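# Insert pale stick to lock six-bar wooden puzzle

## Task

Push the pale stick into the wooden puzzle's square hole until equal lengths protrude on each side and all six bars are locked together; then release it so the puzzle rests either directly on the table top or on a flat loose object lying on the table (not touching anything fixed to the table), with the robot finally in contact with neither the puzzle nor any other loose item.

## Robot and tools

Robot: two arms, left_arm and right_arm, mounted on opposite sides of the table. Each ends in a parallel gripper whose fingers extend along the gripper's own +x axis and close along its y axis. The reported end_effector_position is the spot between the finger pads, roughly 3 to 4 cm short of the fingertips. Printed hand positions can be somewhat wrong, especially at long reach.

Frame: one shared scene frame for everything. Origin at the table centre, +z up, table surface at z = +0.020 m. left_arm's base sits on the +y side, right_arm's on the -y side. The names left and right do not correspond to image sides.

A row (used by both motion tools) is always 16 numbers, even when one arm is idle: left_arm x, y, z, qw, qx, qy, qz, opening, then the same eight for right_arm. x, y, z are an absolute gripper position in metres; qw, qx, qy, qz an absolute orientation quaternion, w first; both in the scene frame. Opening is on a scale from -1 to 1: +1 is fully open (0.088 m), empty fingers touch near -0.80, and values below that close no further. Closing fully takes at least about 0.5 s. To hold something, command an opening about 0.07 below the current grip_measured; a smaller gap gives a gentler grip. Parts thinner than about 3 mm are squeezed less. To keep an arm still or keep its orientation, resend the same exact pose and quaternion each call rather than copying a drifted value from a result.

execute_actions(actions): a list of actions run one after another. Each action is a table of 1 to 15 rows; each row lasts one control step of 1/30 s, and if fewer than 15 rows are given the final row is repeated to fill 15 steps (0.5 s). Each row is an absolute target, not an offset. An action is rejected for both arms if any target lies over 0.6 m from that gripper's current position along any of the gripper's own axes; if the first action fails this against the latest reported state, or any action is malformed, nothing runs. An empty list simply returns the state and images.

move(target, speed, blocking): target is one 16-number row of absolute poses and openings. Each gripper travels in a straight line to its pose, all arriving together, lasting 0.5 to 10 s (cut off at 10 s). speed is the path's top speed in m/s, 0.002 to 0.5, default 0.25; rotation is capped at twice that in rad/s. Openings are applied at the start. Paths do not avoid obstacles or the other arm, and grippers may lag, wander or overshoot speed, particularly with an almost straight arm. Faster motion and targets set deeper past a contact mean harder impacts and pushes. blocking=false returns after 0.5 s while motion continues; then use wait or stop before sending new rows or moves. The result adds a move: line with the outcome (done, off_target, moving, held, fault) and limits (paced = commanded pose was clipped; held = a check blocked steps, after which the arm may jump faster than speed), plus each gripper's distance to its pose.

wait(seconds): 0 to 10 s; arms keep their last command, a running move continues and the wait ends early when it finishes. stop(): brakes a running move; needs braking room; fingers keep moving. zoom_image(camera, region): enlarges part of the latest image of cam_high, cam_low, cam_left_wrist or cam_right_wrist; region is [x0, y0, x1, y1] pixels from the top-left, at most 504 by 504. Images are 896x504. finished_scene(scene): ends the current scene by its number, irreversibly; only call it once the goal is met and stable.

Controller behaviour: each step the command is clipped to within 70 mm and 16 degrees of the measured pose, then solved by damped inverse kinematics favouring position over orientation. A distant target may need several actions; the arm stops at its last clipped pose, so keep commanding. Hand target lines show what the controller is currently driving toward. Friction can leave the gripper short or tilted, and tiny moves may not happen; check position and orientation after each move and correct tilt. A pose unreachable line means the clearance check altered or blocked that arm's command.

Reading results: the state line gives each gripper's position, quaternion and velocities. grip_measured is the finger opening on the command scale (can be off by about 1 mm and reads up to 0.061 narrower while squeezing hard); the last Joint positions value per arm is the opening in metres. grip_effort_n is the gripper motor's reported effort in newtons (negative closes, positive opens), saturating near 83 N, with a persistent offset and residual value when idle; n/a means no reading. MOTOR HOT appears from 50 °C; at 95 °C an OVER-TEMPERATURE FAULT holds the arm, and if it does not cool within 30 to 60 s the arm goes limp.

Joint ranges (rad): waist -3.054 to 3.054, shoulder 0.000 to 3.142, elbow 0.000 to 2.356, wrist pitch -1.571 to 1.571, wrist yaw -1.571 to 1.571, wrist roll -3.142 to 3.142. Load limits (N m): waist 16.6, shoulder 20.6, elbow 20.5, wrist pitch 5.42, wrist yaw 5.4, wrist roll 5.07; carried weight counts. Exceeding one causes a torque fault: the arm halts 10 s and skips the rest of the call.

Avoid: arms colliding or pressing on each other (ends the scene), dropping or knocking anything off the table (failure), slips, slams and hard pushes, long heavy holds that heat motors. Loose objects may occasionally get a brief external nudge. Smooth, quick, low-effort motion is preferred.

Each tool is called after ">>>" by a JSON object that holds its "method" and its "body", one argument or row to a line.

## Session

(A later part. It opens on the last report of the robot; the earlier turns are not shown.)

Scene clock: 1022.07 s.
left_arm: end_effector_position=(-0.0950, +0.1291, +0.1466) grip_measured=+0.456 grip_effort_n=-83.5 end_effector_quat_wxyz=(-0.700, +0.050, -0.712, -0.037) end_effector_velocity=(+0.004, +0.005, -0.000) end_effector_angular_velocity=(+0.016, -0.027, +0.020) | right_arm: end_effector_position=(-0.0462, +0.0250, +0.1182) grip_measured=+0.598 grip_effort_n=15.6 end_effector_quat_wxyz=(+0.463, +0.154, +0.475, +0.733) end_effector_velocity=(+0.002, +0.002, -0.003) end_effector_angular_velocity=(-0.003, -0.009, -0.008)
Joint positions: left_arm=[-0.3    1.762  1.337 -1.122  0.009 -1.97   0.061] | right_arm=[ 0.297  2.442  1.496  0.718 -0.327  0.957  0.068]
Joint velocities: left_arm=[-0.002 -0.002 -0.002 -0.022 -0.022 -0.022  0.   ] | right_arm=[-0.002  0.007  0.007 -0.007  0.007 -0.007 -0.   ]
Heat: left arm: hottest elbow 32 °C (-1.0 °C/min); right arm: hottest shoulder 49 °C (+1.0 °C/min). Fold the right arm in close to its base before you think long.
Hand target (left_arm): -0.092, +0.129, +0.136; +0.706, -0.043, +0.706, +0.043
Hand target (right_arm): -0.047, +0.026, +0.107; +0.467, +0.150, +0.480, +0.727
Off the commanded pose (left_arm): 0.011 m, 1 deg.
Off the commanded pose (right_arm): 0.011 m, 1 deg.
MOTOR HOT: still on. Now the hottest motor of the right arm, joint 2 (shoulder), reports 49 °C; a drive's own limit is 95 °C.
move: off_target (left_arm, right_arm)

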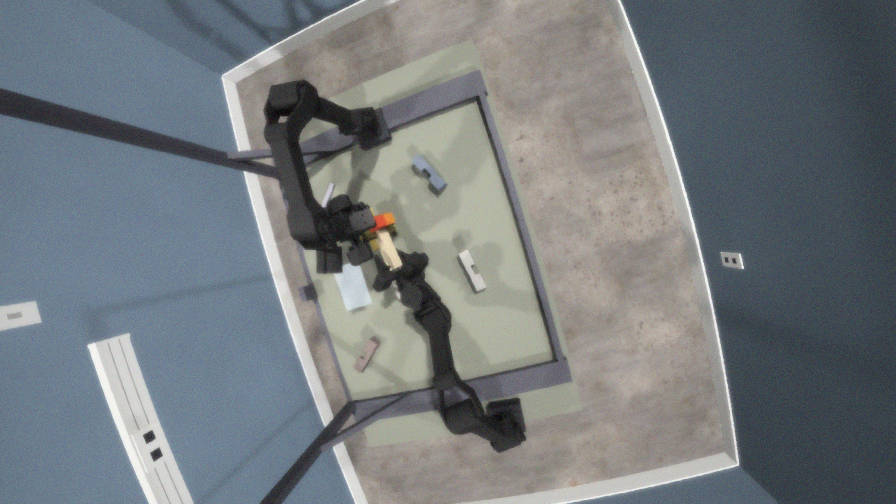

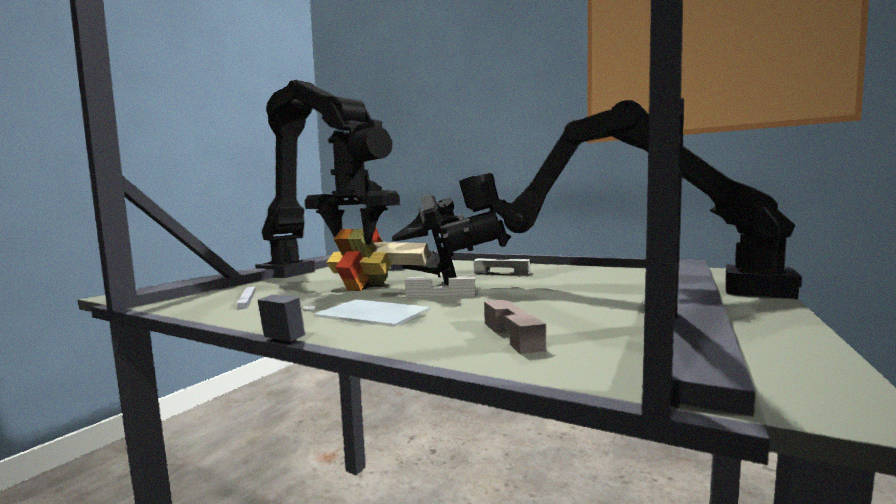

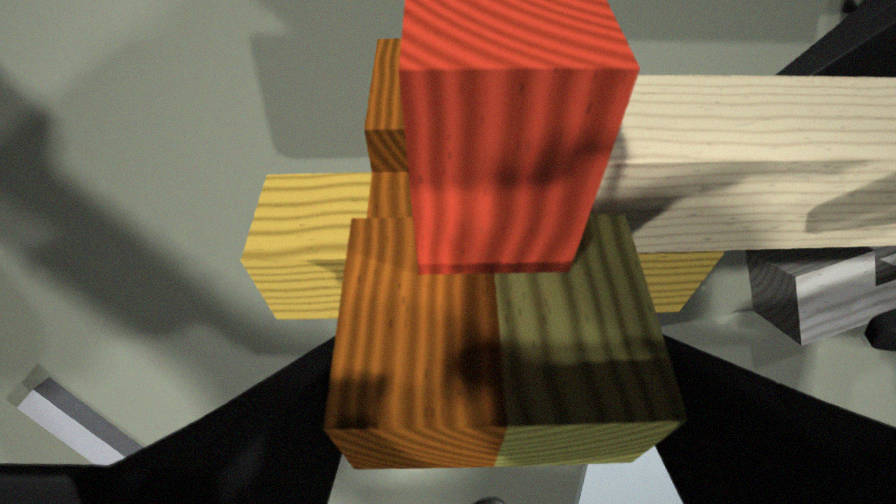

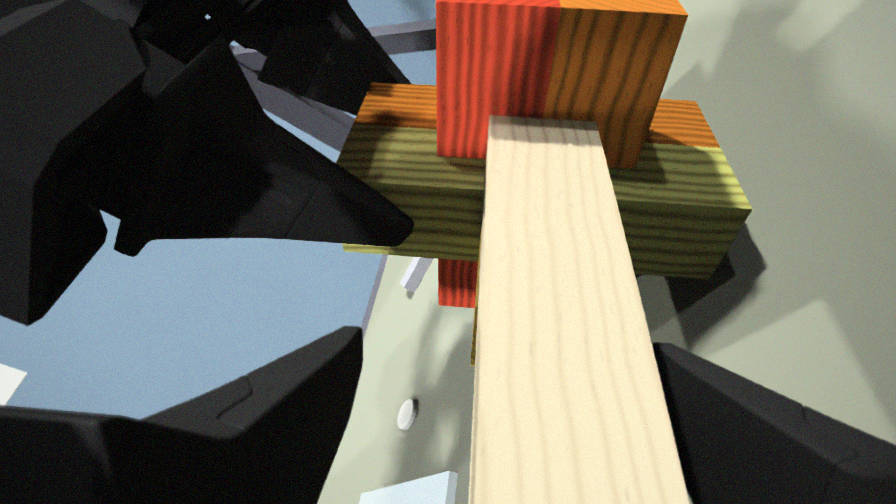

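>>> {"method": "move", "body": {
  "target": [-0.0922, 0.1286, 0.136, 0.7058, -0.0432, 0.7058, 0.0432, 0.38, -0.0438, 0.0264, 0.1005, 0.4669, 0.15, 0.4803, 0.7272, 0.6],
  "speed": 0.03
}}

Scene clock: 1030.93 s.
left_arm: end_effector_position=(-0.0950, +0.1291, +0.1466) grip_measured=+0.456 grip_effort_n=-83.5 end_effector_quat_wxyz=(-0.700, +0.050, -0.712, -0.037) end_effector_velocity=(+0.005, +0.004, -0.000) end_effector_angular_velocity=(+0.015, -0.027, +0.010) | right_arm: end_effector_position=(-0.0460, +0.0259, +0.1171) grip_measured=+0.598 grip_effort_n=15.6 end_effector_quat_wxyz=(+0.462, +0.157, +0.471, +0.735) end_effector_velocity=(-0.000, -0.001, -0.001) end_effector_angular_velocity=(+0.005, -0.021, -0.000)
Joint positions: left_arm=[-0.3    1.762  1.337 -1.122  0.009 -1.97   0.061] | right_arm=[ 0.296  2.451  1.498  0.735 -0.327  0.957  0.068]
Joint velocities: left_arm=[ 0.002 -0.002 -0.002 -0.022 -0.022 -0.007 -0.   ] | right_arm=[ 0.002 -0.002 -0.002 -0.007  0.007 -0.022 -0.   ]
Heat: left arm: hottest elbow 32 °C (-1.0 °C/min); right arm: hottest shoulder 49 °C (+1.0 °C/min). Fold the right arm in close to its base before you think long.
Hand target (left_arm): -0.092, +0.129, +0.136; +0.706, -0.043, +0.706, +0.043
Hand target (right_arm): -0.044, +0.026, +0.101; +0.467, +0.150, +0.480, +0.727
Off the commanded pose (left_arm): 0.011 m, 1 deg.
Off the commanded pose (right_arm): 0.017 m, 2 deg.
MOTOR HOT: still on. Now the hottest motor of the right arm, joint 2 (shoulder), reports 49 °C; a drive's own limit is 95 °C.
move: off_target (left_arm, right_arm)

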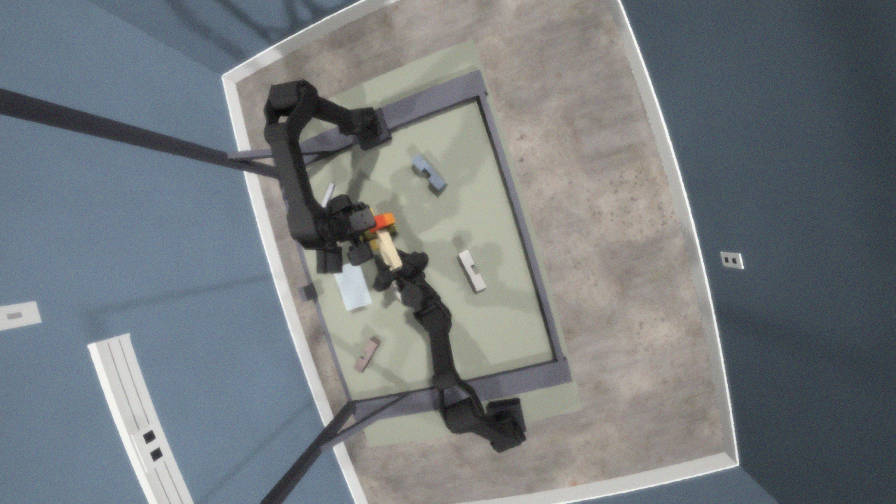

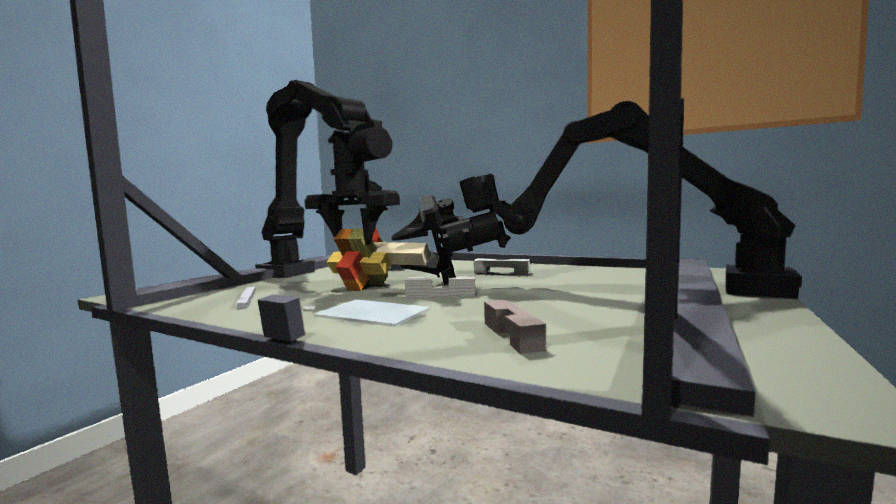

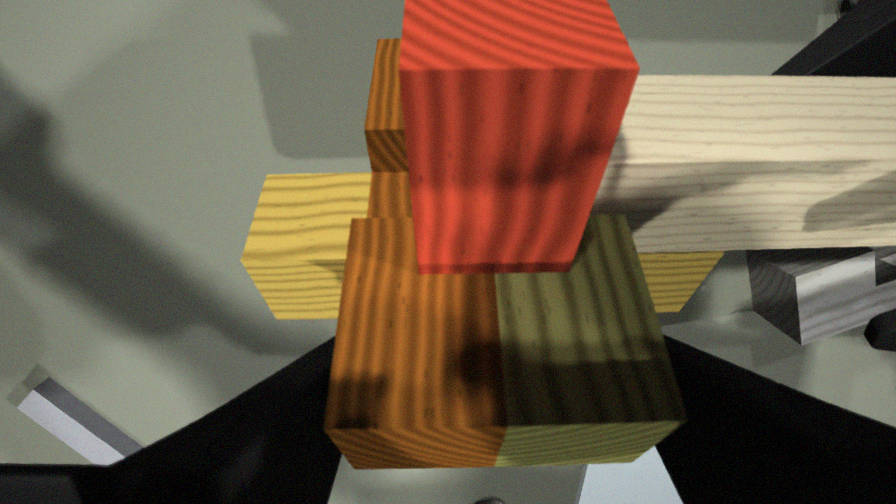

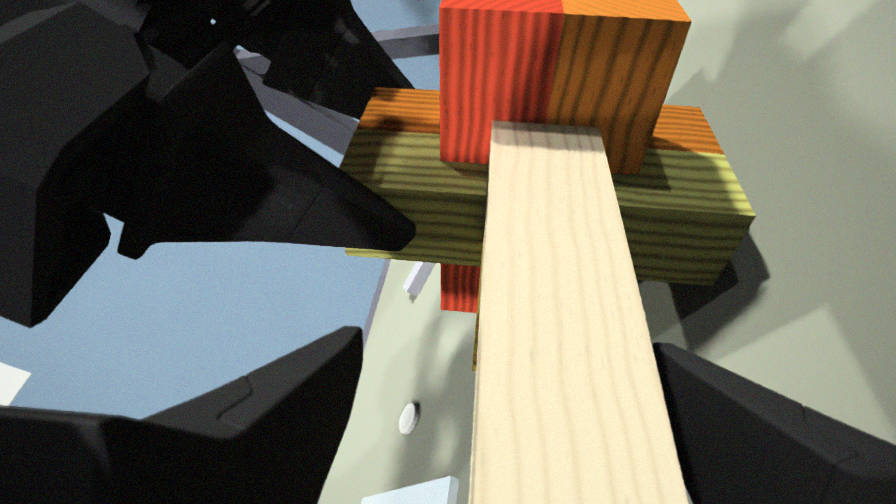

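>>> {"method": "zoom_image", "body": {
  "camera": "cam_low",
  "region": [320, 170, 540, 310]
}}

Region (320, 170, 540, 310) of cam_low's 896x504 image, scaled by 2.291, with more detail than that image has; it fills the top 321 rows of this view, and the rest is white.

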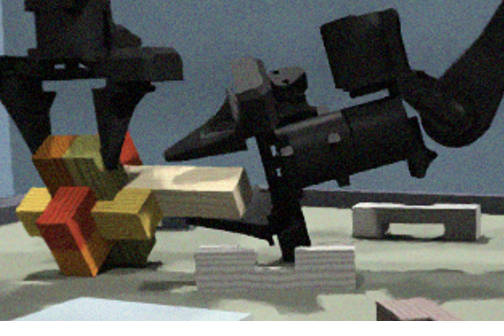

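>>> {"method": "move", "body": {
  "target": [-0.0922, 0.1286, 0.136, 0.7058, -0.0432, 0.7058, 0.0432, 0.38, -0.004, -0.052, 0.146, 0.4669, 0.15, 0.4803, 0.7272, 0.6],
  "speed": 0.15
}}

>>> {"method": "move", "body": {
  "target": [-0.0922, 0.1286, 0.136, 0.7058, -0.0432, 0.7058, 0.0432, 0.38, -0.040, -0.0545, 0.109, 0.6614, -0.2728, -0.1416, 0.6842, 0.6],
  "speed": 0.3
}}

Scene clock: 1076.33 s.
left_arm: end_effector_position=(-0.0951, +0.1291, +0.1466) grip_measured=+0.456 grip_effort_n=-83.5 end_effector_quat_wxyz=(-0.700, +0.051, -0.712, -0.037) end_effector_velocity=(+0.005, +0.004, -0.000) end_effector_angular_velocity=(+0.015, -0.027, +0.010) | right_arm: end_effector_position=(-0.0042, -0.0489, +0.1447) grip_measured=+0.598 grip_effort_n=15.6 end_effector_quat_wxyz=(+0.469, +0.151, +0.481, +0.725) end_effector_velocity=(-0.001, -0.002, -0.001) end_effector_angular_velocity=(+0.003, -0.014, +0.024)
Joint positions: left_arm=[-0.3    1.762  1.337 -1.122  0.009 -1.97   0.061] | right_arm=[ 0.241  2.14   1.076  0.814 -0.372  0.948  0.068]
Joint velocities: left_arm=[ 0.002 -0.002 -0.002 -0.022 -0.022 -0.007  0.   ] | right_arm=[-0.002 -0.002 -0.002 -0.007 -0.022 -0.022 -0.   ]
Heat: left arm: hottest elbow 32 °C (+0.0 °C/min); right arm: hottest shoulder 49 °C (+1.0 °C/min). Fold the right arm in close to its base before you think long.
Hand target (left_arm): -0.092, +0.129, +0.136; +0.706, -0.043, +0.706, +0.043
Hand target (right_arm): -0.004, -0.052, +0.146; +0.467, +0.150, +0.481, +0.727
Off the commanded pose (left_arm): 0.011 m, 1 deg.
Off the commanded pose (right_arm): 0.003 m, 0 deg.
MOTOR HOT: still on. Now the hottest motor of the right arm, joint 2 (shoulder), reports 49 °C; a drive's own limit is 95 °C.
move: off_target (left_arm)

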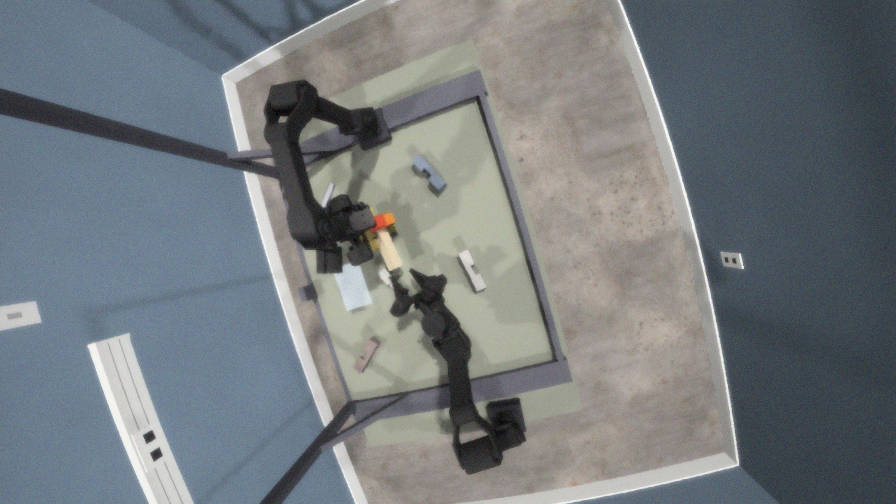

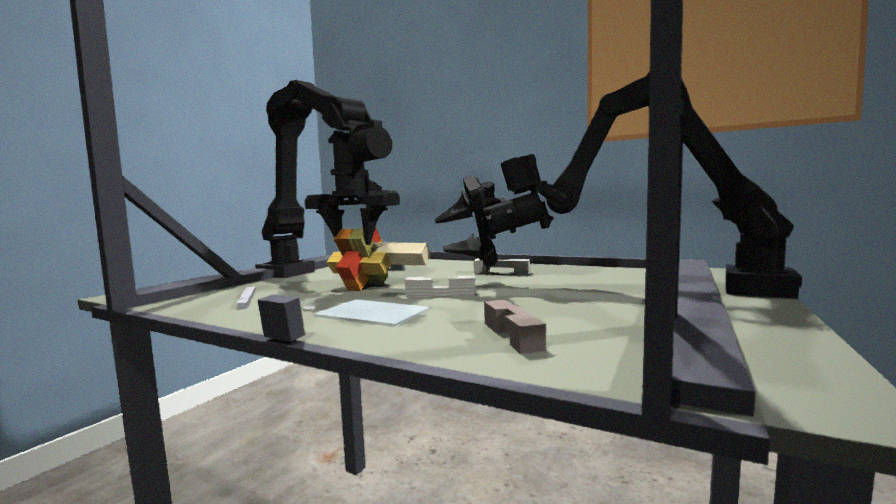

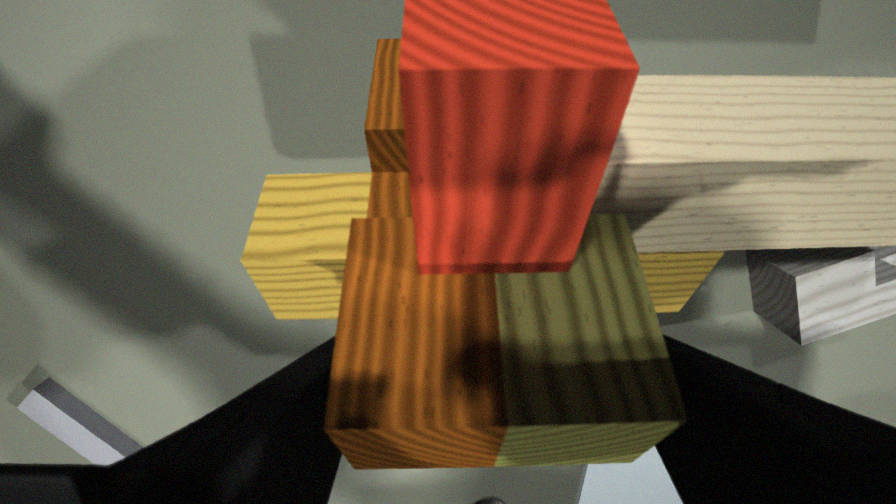

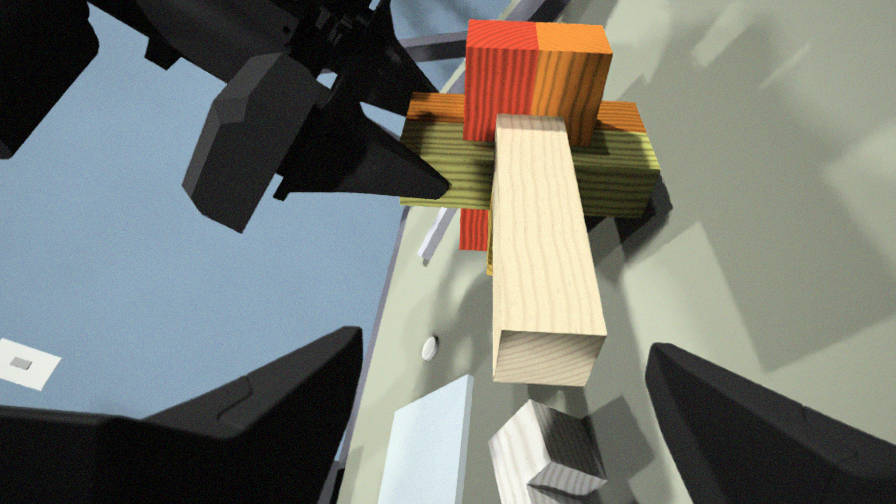

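Scene clock: 1079.43 s.
left_arm: end_effector_position=(-0.0950, +0.1291, +0.1466) grip_measured=+0.456 grip_effort_n=-83.5 end_effector_quat_wxyz=(-0.700, +0.050, -0.712, -0.037) end_effector_velocity=(-0.001, +0.003, +0.000) end_effector_angular_velocity=(+0.009, +0.005, +0.005) | right_arm: end_effector_position=(-0.0406, -0.0546, +0.1186) grip_measured=+0.598 grip_effort_n=14.7 end_effector_quat_wxyz=(+0.663, -0.261, -0.145, +0.687) end_effector_velocity=(+0.000, +0.000, -0.001) end_effector_angular_velocity=(+0.001, -0.019, +0.008)
Joint positions: left_arm=[-0.3    1.762  1.337 -1.122  0.009 -1.97   0.061] | right_arm=[ 0.538  2.28   1.103  0.987  0.479 -0.498  0.068]
Joint velocities: left_arm=[-0.002 -0.002 -0.002 -0.007  0.007 -0.007  0.   ] | right_arm=[-0.002  0.002 -0.002  0.007 -0.007 -0.022  0.   ]
Heat: left arm: hottest elbow 32 °C (+0.0 °C/min); right arm: hottest shoulder 49 °C (+0.0 °C/min). Fold the right arm in close to its base before you think long.
Hand target (left_arm): -0.092, +0.129, +0.136; +0.706, -0.043, +0.706, +0.043
Hand target (right_arm): -0.040, -0.054, +0.109; +0.662, -0.271, -0.144, +0.684
Off the commanded pose (left_arm): 0.011 m, 1 deg.
Off the commanded pose (right_arm): 0.010 m, 1 deg.
MOTOR HOT: still on. Now the hottest motor of the right arm, joint 2 (shoulder), reports 49 °C; a drive's own limit is 95 °C.
move: off_target (left_arm, right_arm)

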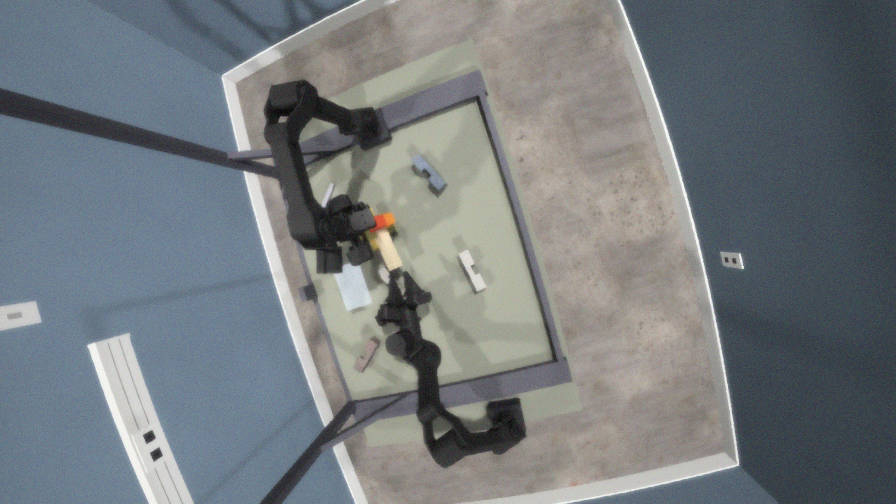

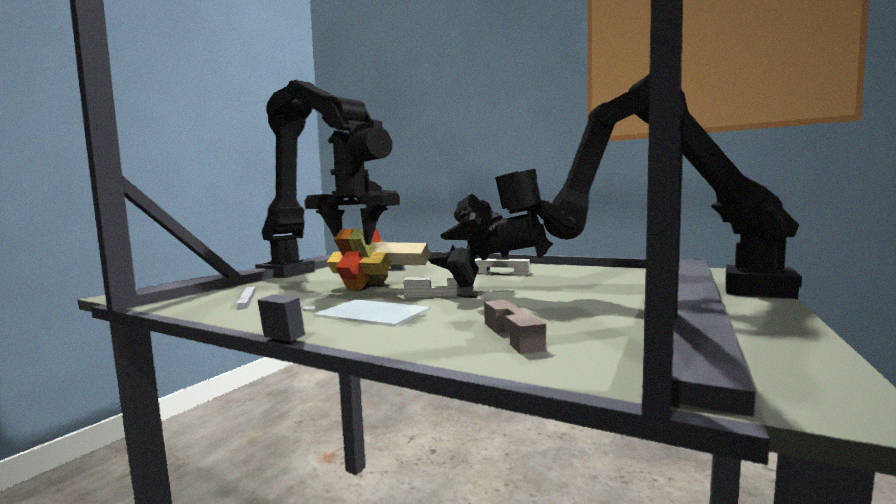

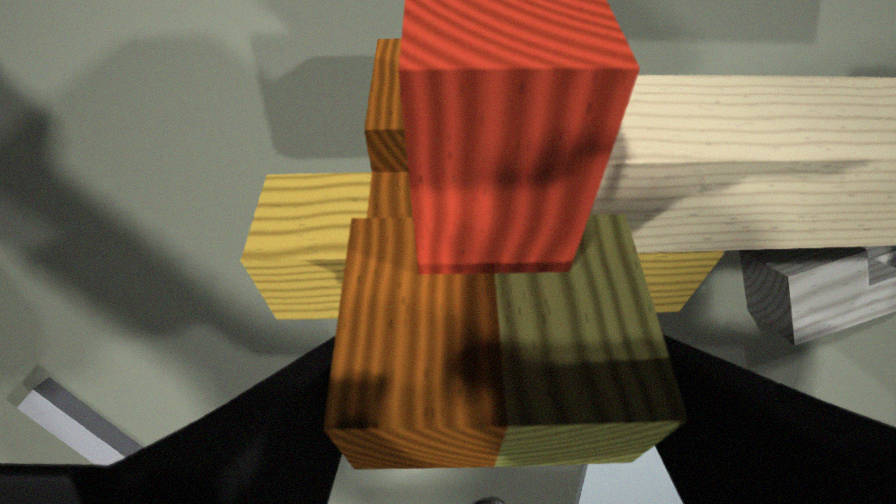

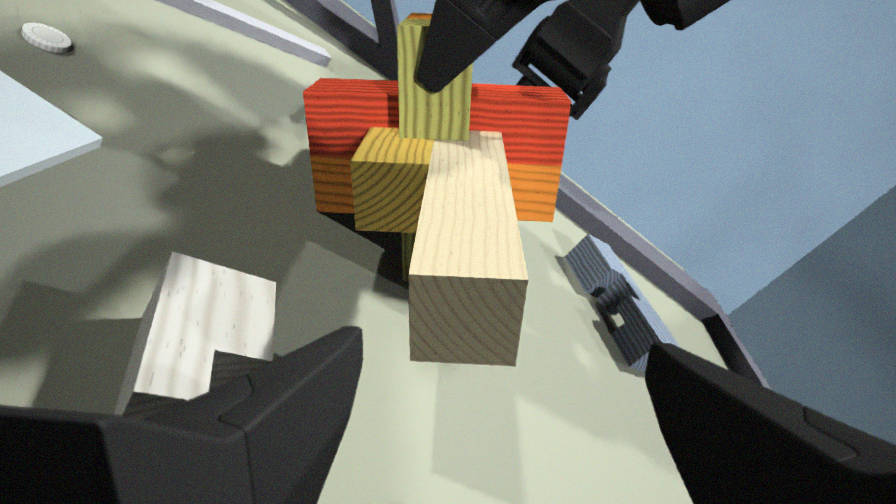

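>>> {"method": "zoom_image", "body": {
  "camera": "cam_right_wrist",
  "region": [295, 70, 585, 290]
}}

Region (295, 70, 585, 290) of cam_right_wrist's 896x504 image, scaled by 1.738, with more detail than that image has; it fills the top 382 rows of this view, and the rest is white.

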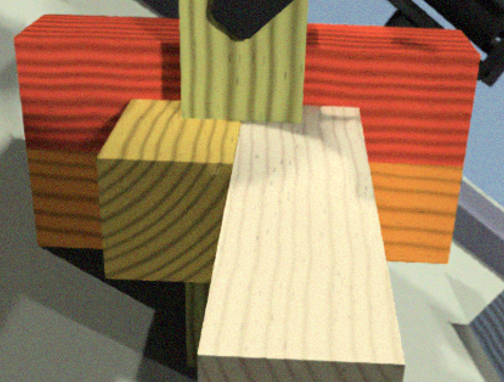

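>>> {"method": "zoom_image", "body": {
  "camera": "cam_right_wrist",
  "region": [455, 80, 580, 230]
}}

>>> {"method": "zoom_image", "body": {
  "camera": "cam_right_wrist",
  "region": [295, 70, 420, 220]
}}

Region (455, 80, 580, 230) of cam_right_wrist's 896x504 image, scaled by 3.360, with more detail than that image has.

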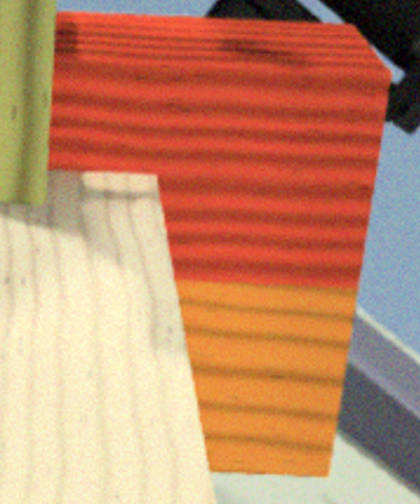

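Region (295, 70, 420, 220) of cam_right_wrist's 896x504 image, scaled by 3.360, with more detail than that image has.

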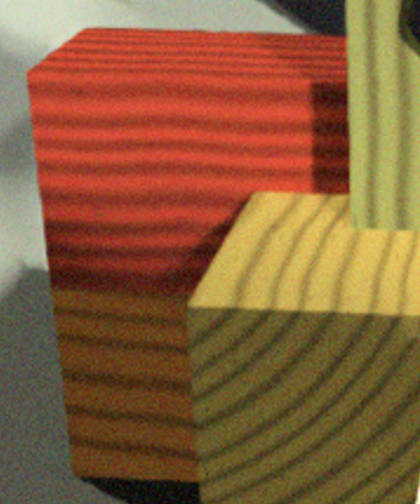

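>>> {"method": "zoom_image", "body": {
  "camera": "cam_right_wrist",
  "region": [345, 115, 465, 240]
}}

Region (345, 115, 465, 240) of cam_right_wrist's 896x504 image, scaled by 4.032, with more detail than that image has; it fills the left 484 columns of this view, and the rest is white.

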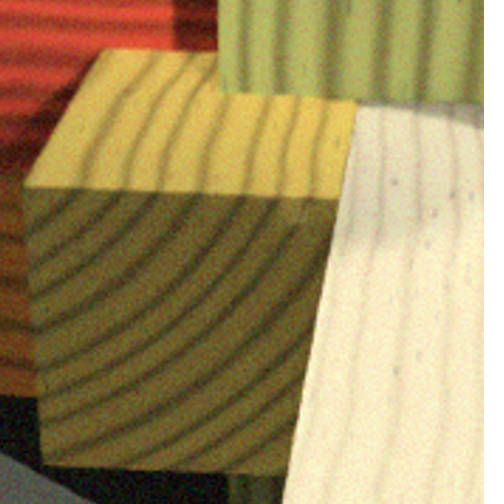

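>>> {"method": "move", "body": {
  "target": [-0.0922, 0.1286, 0.136, 0.7058, -0.0432, 0.7058, 0.0432, 0.38, -0.047, -0.052, 0.116, 0.6743, -0.3598, -0.054, 0.6428, 0.25],
  "speed": 0.1
}}

Scene clock: 1150.17 s.
left_arm: end_effector_position=(-0.0950, +0.1291, +0.1466) grip_measured=+0.456 grip_effort_n=-83.5 end_effector_quat_wxyz=(-0.700, +0.050, -0.712, -0.037) end_effector_velocity=(-0.002, -0.000, +0.002) end_effector_angular_velocity=(-0.010, +0.011, +0.005) | right_arm: end_effector_position=(-0.0453, -0.0542, +0.1075) grip_measured=+0.252 grip_effort_n=-14.2 end_effector_quat_wxyz=(+0.670, -0.367, -0.052, +0.643) end_effector_velocity=(+0.001, -0.003, -0.004) end_effector_angular_velocity=(-0.033, -0.017, -0.007)
Joint positions: left_arm=[-0.3    1.762  1.337 -1.122  0.009 -1.97   0.061] | right_arm=[ 0.581  2.238  1.285  0.432  0.631 -0.331  0.051]
Joint velocities: left_arm=[-0.002 -0.007 -0.002  0.007  0.007 -0.007 -0.   ] | right_arm=[ 0.002 -0.002  0.007 -0.051  0.007  0.007 -0.   ]
Heat: left arm: hottest elbow 32 °C (+0.0 °C/min); right arm: hottest shoulder 46 °C (-2.0 °C/min).
Hand target (left_arm): -0.092, +0.129, +0.136; +0.706, -0.043, +0.706, +0.043
Hand target (right_arm): -0.047, -0.052, +0.116; +0.675, -0.360, -0.054, +0.642
Off the commanded pose (left_arm): 0.011 m, 1 deg.
Off the commanded pose (right_arm): 0.009 m, 1 deg.
MOTOR HOT: cleared. Now the hottest motor of the right arm, joint 2 (shoulder), reports 46 °C.
move: off_target (left_arm, right_arm)

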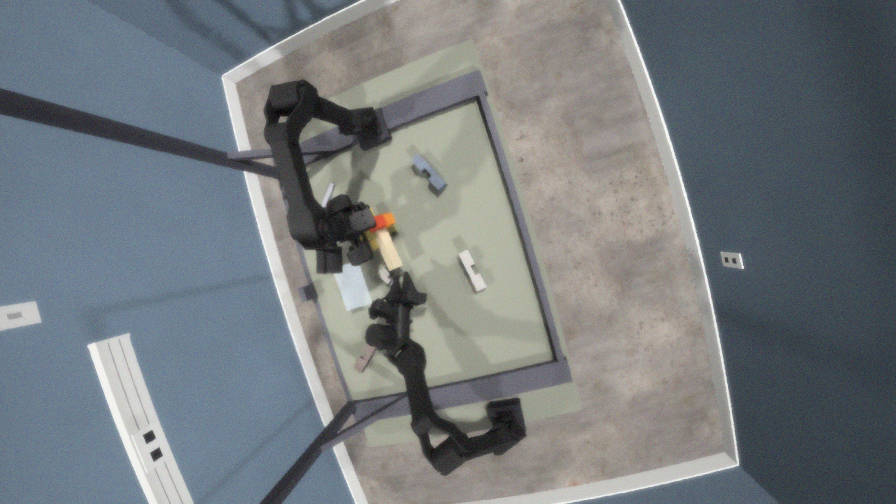

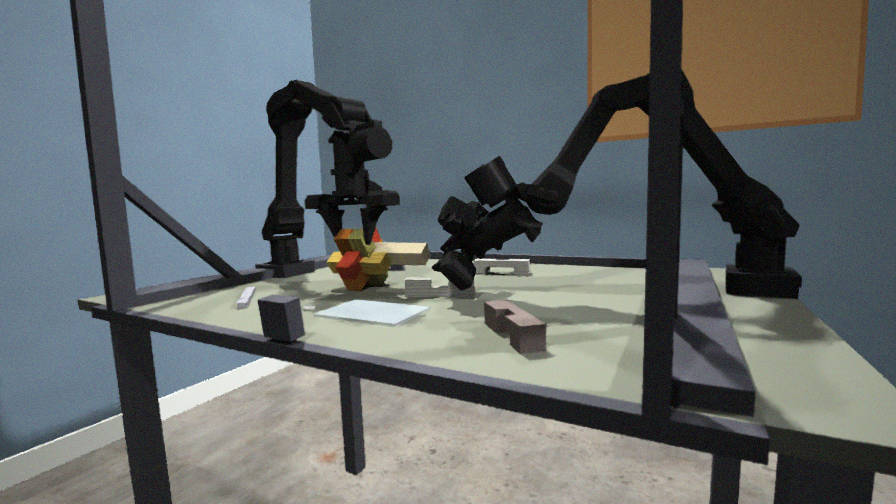

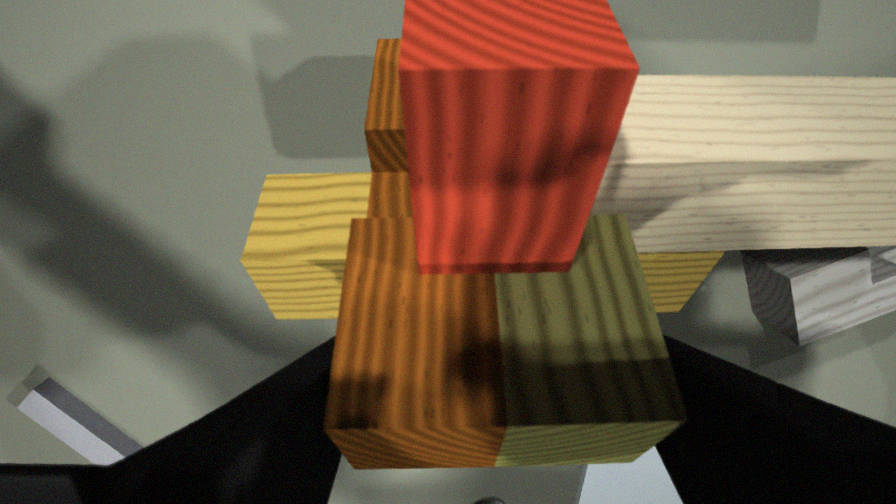

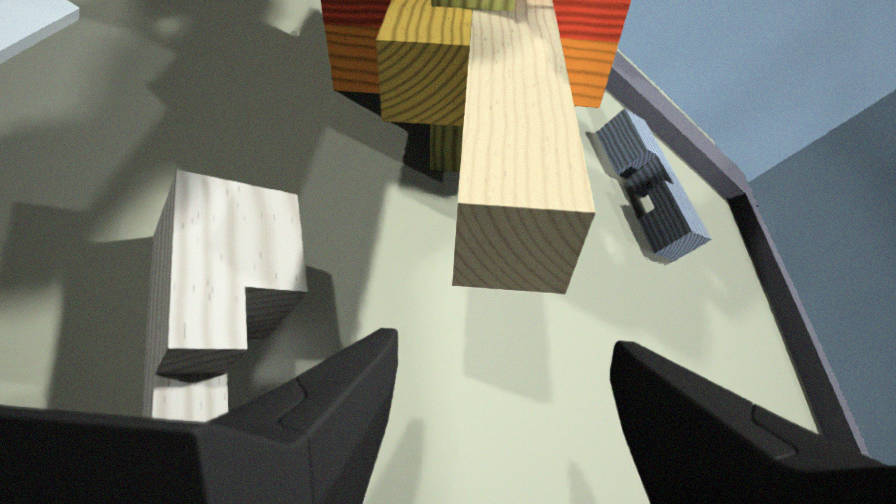

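>>> {"method": "move", "body": {
  "target": [-0.0922, 0.1286, 0.136, 0.7058, -0.0432, 0.7058, 0.0432, 0.38, -0.0545, 0.0153, 0.110, 0.6743, -0.3598, -0.054, 0.6428, 0.25],
  "speed": 0.06
}}

Scene clock: 1157.33 s.
left_arm: end_effector_position=(-0.0951, +0.1291, +0.1466) grip_measured=+0.456 grip_effort_n=-83.5 end_effector_quat_wxyz=(-0.700, +0.051, -0.712, -0.037) end_effector_velocity=(+0.003, +0.000, +0.003) end_effector_angular_velocity=(-0.008, -0.020, +0.005) | right_arm: end_effector_position=(-0.0545, +0.0134, +0.1182) grip_measured=+0.252 grip_effort_n=-14.2 end_effector_quat_wxyz=(+0.678, -0.354, -0.056, +0.642) end_effector_velocity=(+0.002, +0.001, +0.000) end_effector_angular_velocity=(-0.002, -0.011, -0.006)
Joint positions: left_arm=[-0.3    1.762  1.337 -1.122  0.009 -1.97   0.061] | right_arm=[ 0.532  2.419  1.647  0.297  0.595 -0.357  0.051]
Joint velocities: left_arm=[-0.002 -0.007  0.002 -0.007 -0.022 -0.007  0.   ] | right_arm=[-0.002  0.002  0.007 -0.007  0.007 -0.007  0.   ]
Heat: left arm: hottest elbow 32 °C (+0.0 °C/min); right arm: hottest shoulder 48 °C (+0.0 °C/min).
Hand target (left_arm): -0.092, +0.129, +0.136; +0.706, -0.043, +0.706, +0.043
Hand target (right_arm): -0.055, +0.015, +0.110; +0.674, -0.359, -0.054, +0.643
Off the commanded pose (left_arm): 0.011 m, 1 deg.
Off the commanded pose (right_arm): 0.008 m, 1 deg.
move: off_target (left_arm)

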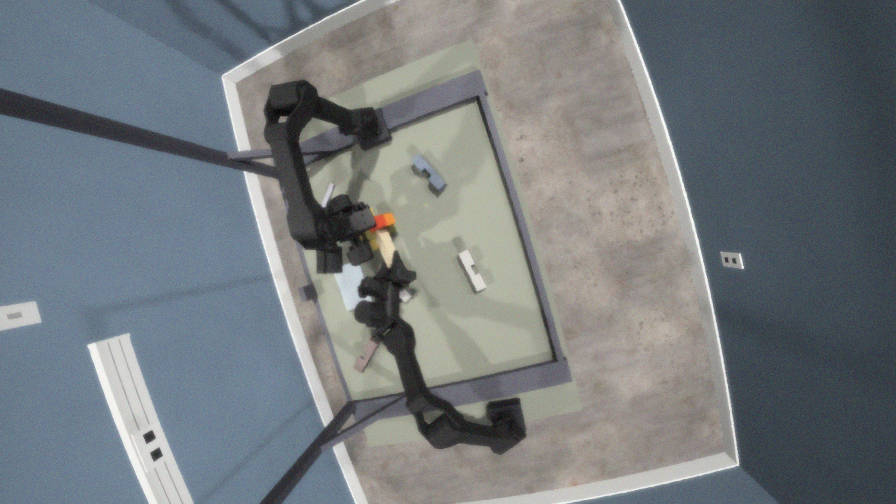

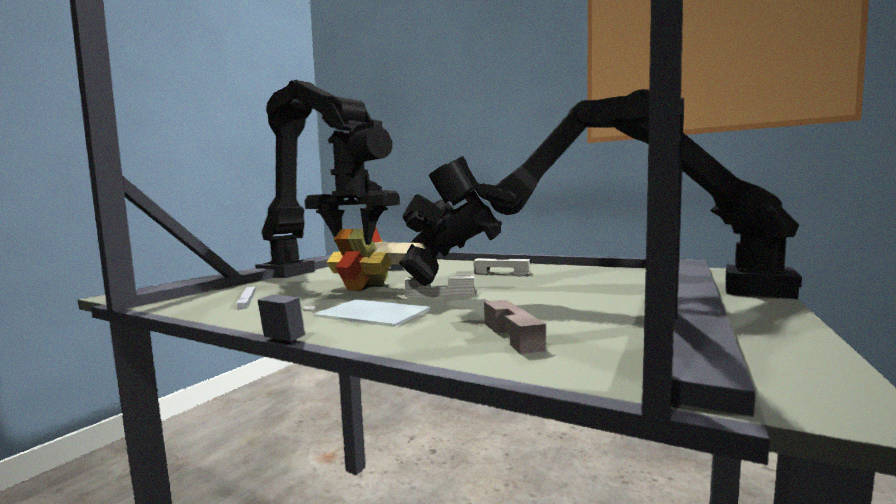

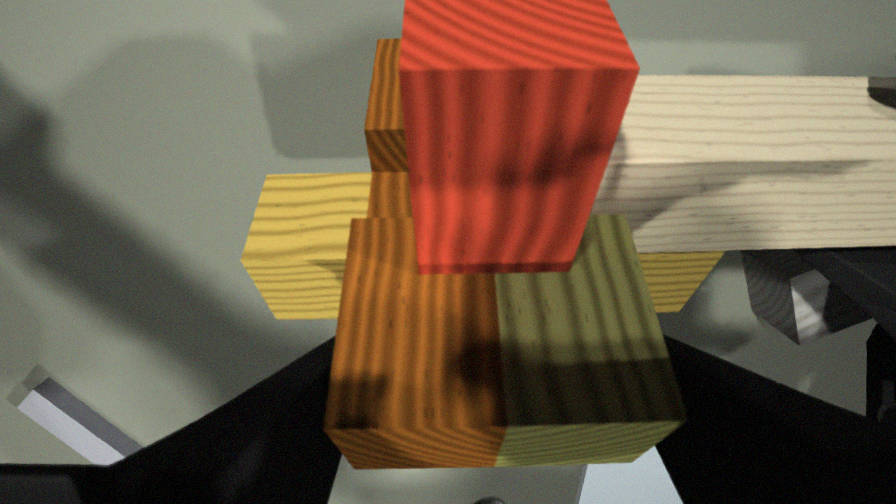

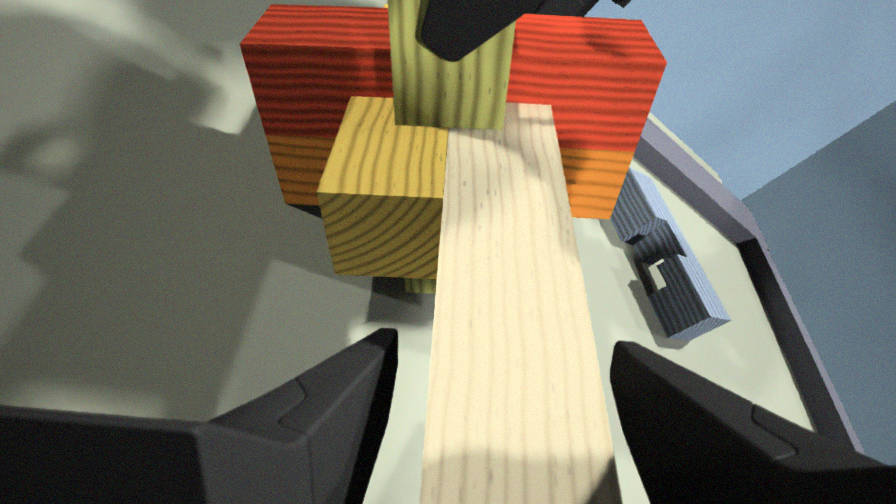

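>>> {"method": "move", "body": {
  "target": [-0.0922, 0.1286, 0.136, 0.7058, -0.0432, 0.7058, 0.0432, 0.38, -0.0545, 0.0153, 0.110, 0.6743, -0.3598, -0.054, 0.6428, -0.27],
  "speed": 0.02
}}

Scene clock: 1163.37 s.
left_arm: end_effector_position=(-0.0950, +0.1291, +0.1466) grip_measured=+0.456 grip_effort_n=-83.5 end_effector_quat_wxyz=(-0.700, +0.050, -0.712, -0.037) end_effector_velocity=(+0.000, -0.001, -0.001) end_effector_angular_velocity=(-0.004, -0.006, +0.020) | right_arm: end_effector_position=(-0.0549, +0.0133, +0.1177) grip_measured=-0.190 grip_effort_n=-83.5 end_effector_quat_wxyz=(+0.677, -0.354, -0.055, +0.642) end_effector_velocity=(-0.004, -0.002, -0.004) end_effector_angular_velocity=(-0.028, -0.021, +0.030)
Joint positions: left_arm=[-0.3    1.762  1.337 -1.122  0.009 -1.97   0.061] | right_arm=[ 0.533  2.419  1.648  0.295  0.595 -0.357  0.03 ]
Joint velocities: left_arm=[-0.002  0.002 -0.002  0.007 -0.007 -0.022 -0.   ] | right_arm=[ 0.002 -0.002 -0.002 -0.022 -0.022 -0.022 -0.   ]
Heat: left arm: hottest elbow 32 °C (+0.0 °C/min); right arm: hottest shoulder 48 °C (+1.0 °C/min).
Hand target (left_arm): -0.092, +0.129, +0.136; +0.706, -0.043, +0.706, +0.043
Hand target (right_arm): -0.054, +0.015, +0.110; +0.674, -0.360, -0.054, +0.643
Off the commanded pose (left_arm): 0.011 m, 1 deg.
Off the commanded pose (right_arm): 0.008 m, 1 deg.
move: off_target (left_arm)

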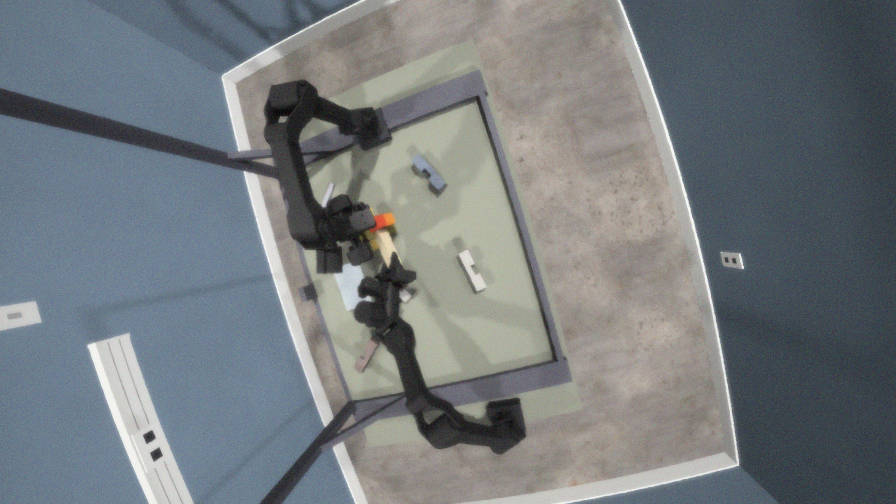

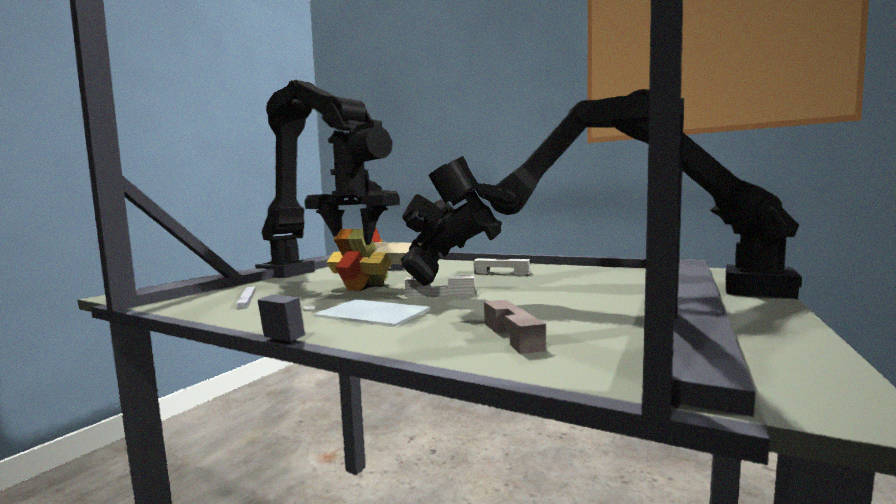

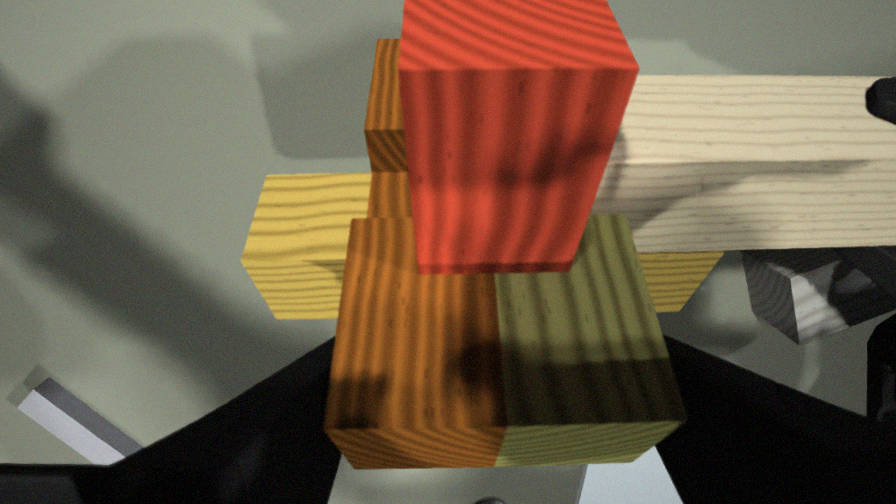

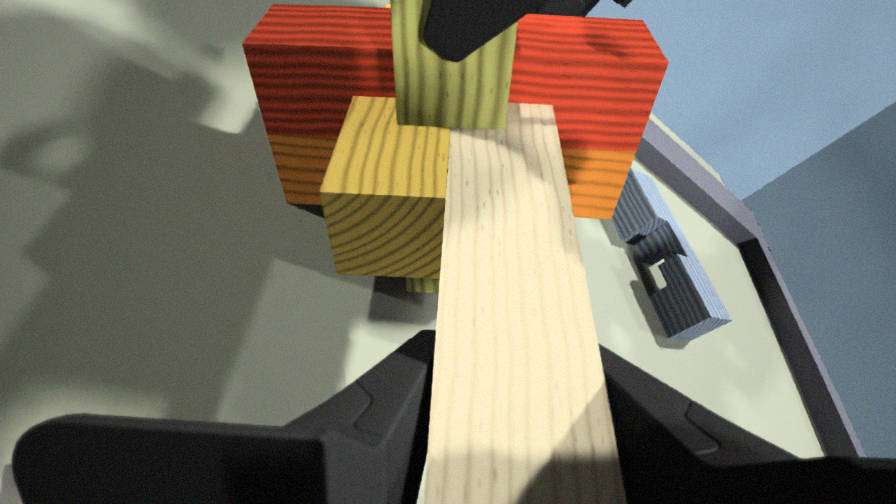

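Gripped. Let me inspect the tip region closely.

>>> {"method": "zoom_image", "body": {
  "camera": "cam_right_wrist",
  "region": [380, 60, 680, 290]
}}

Region (380, 60, 680, 290) of cam_right_wrist's 896x504 image, scaled by 1.680, with more detail than that image has; it fills the top 386 rows of this view, and the rest is white.

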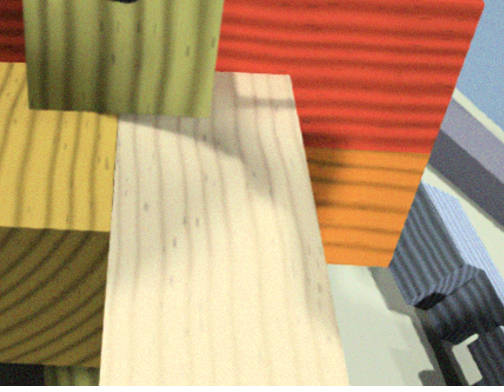

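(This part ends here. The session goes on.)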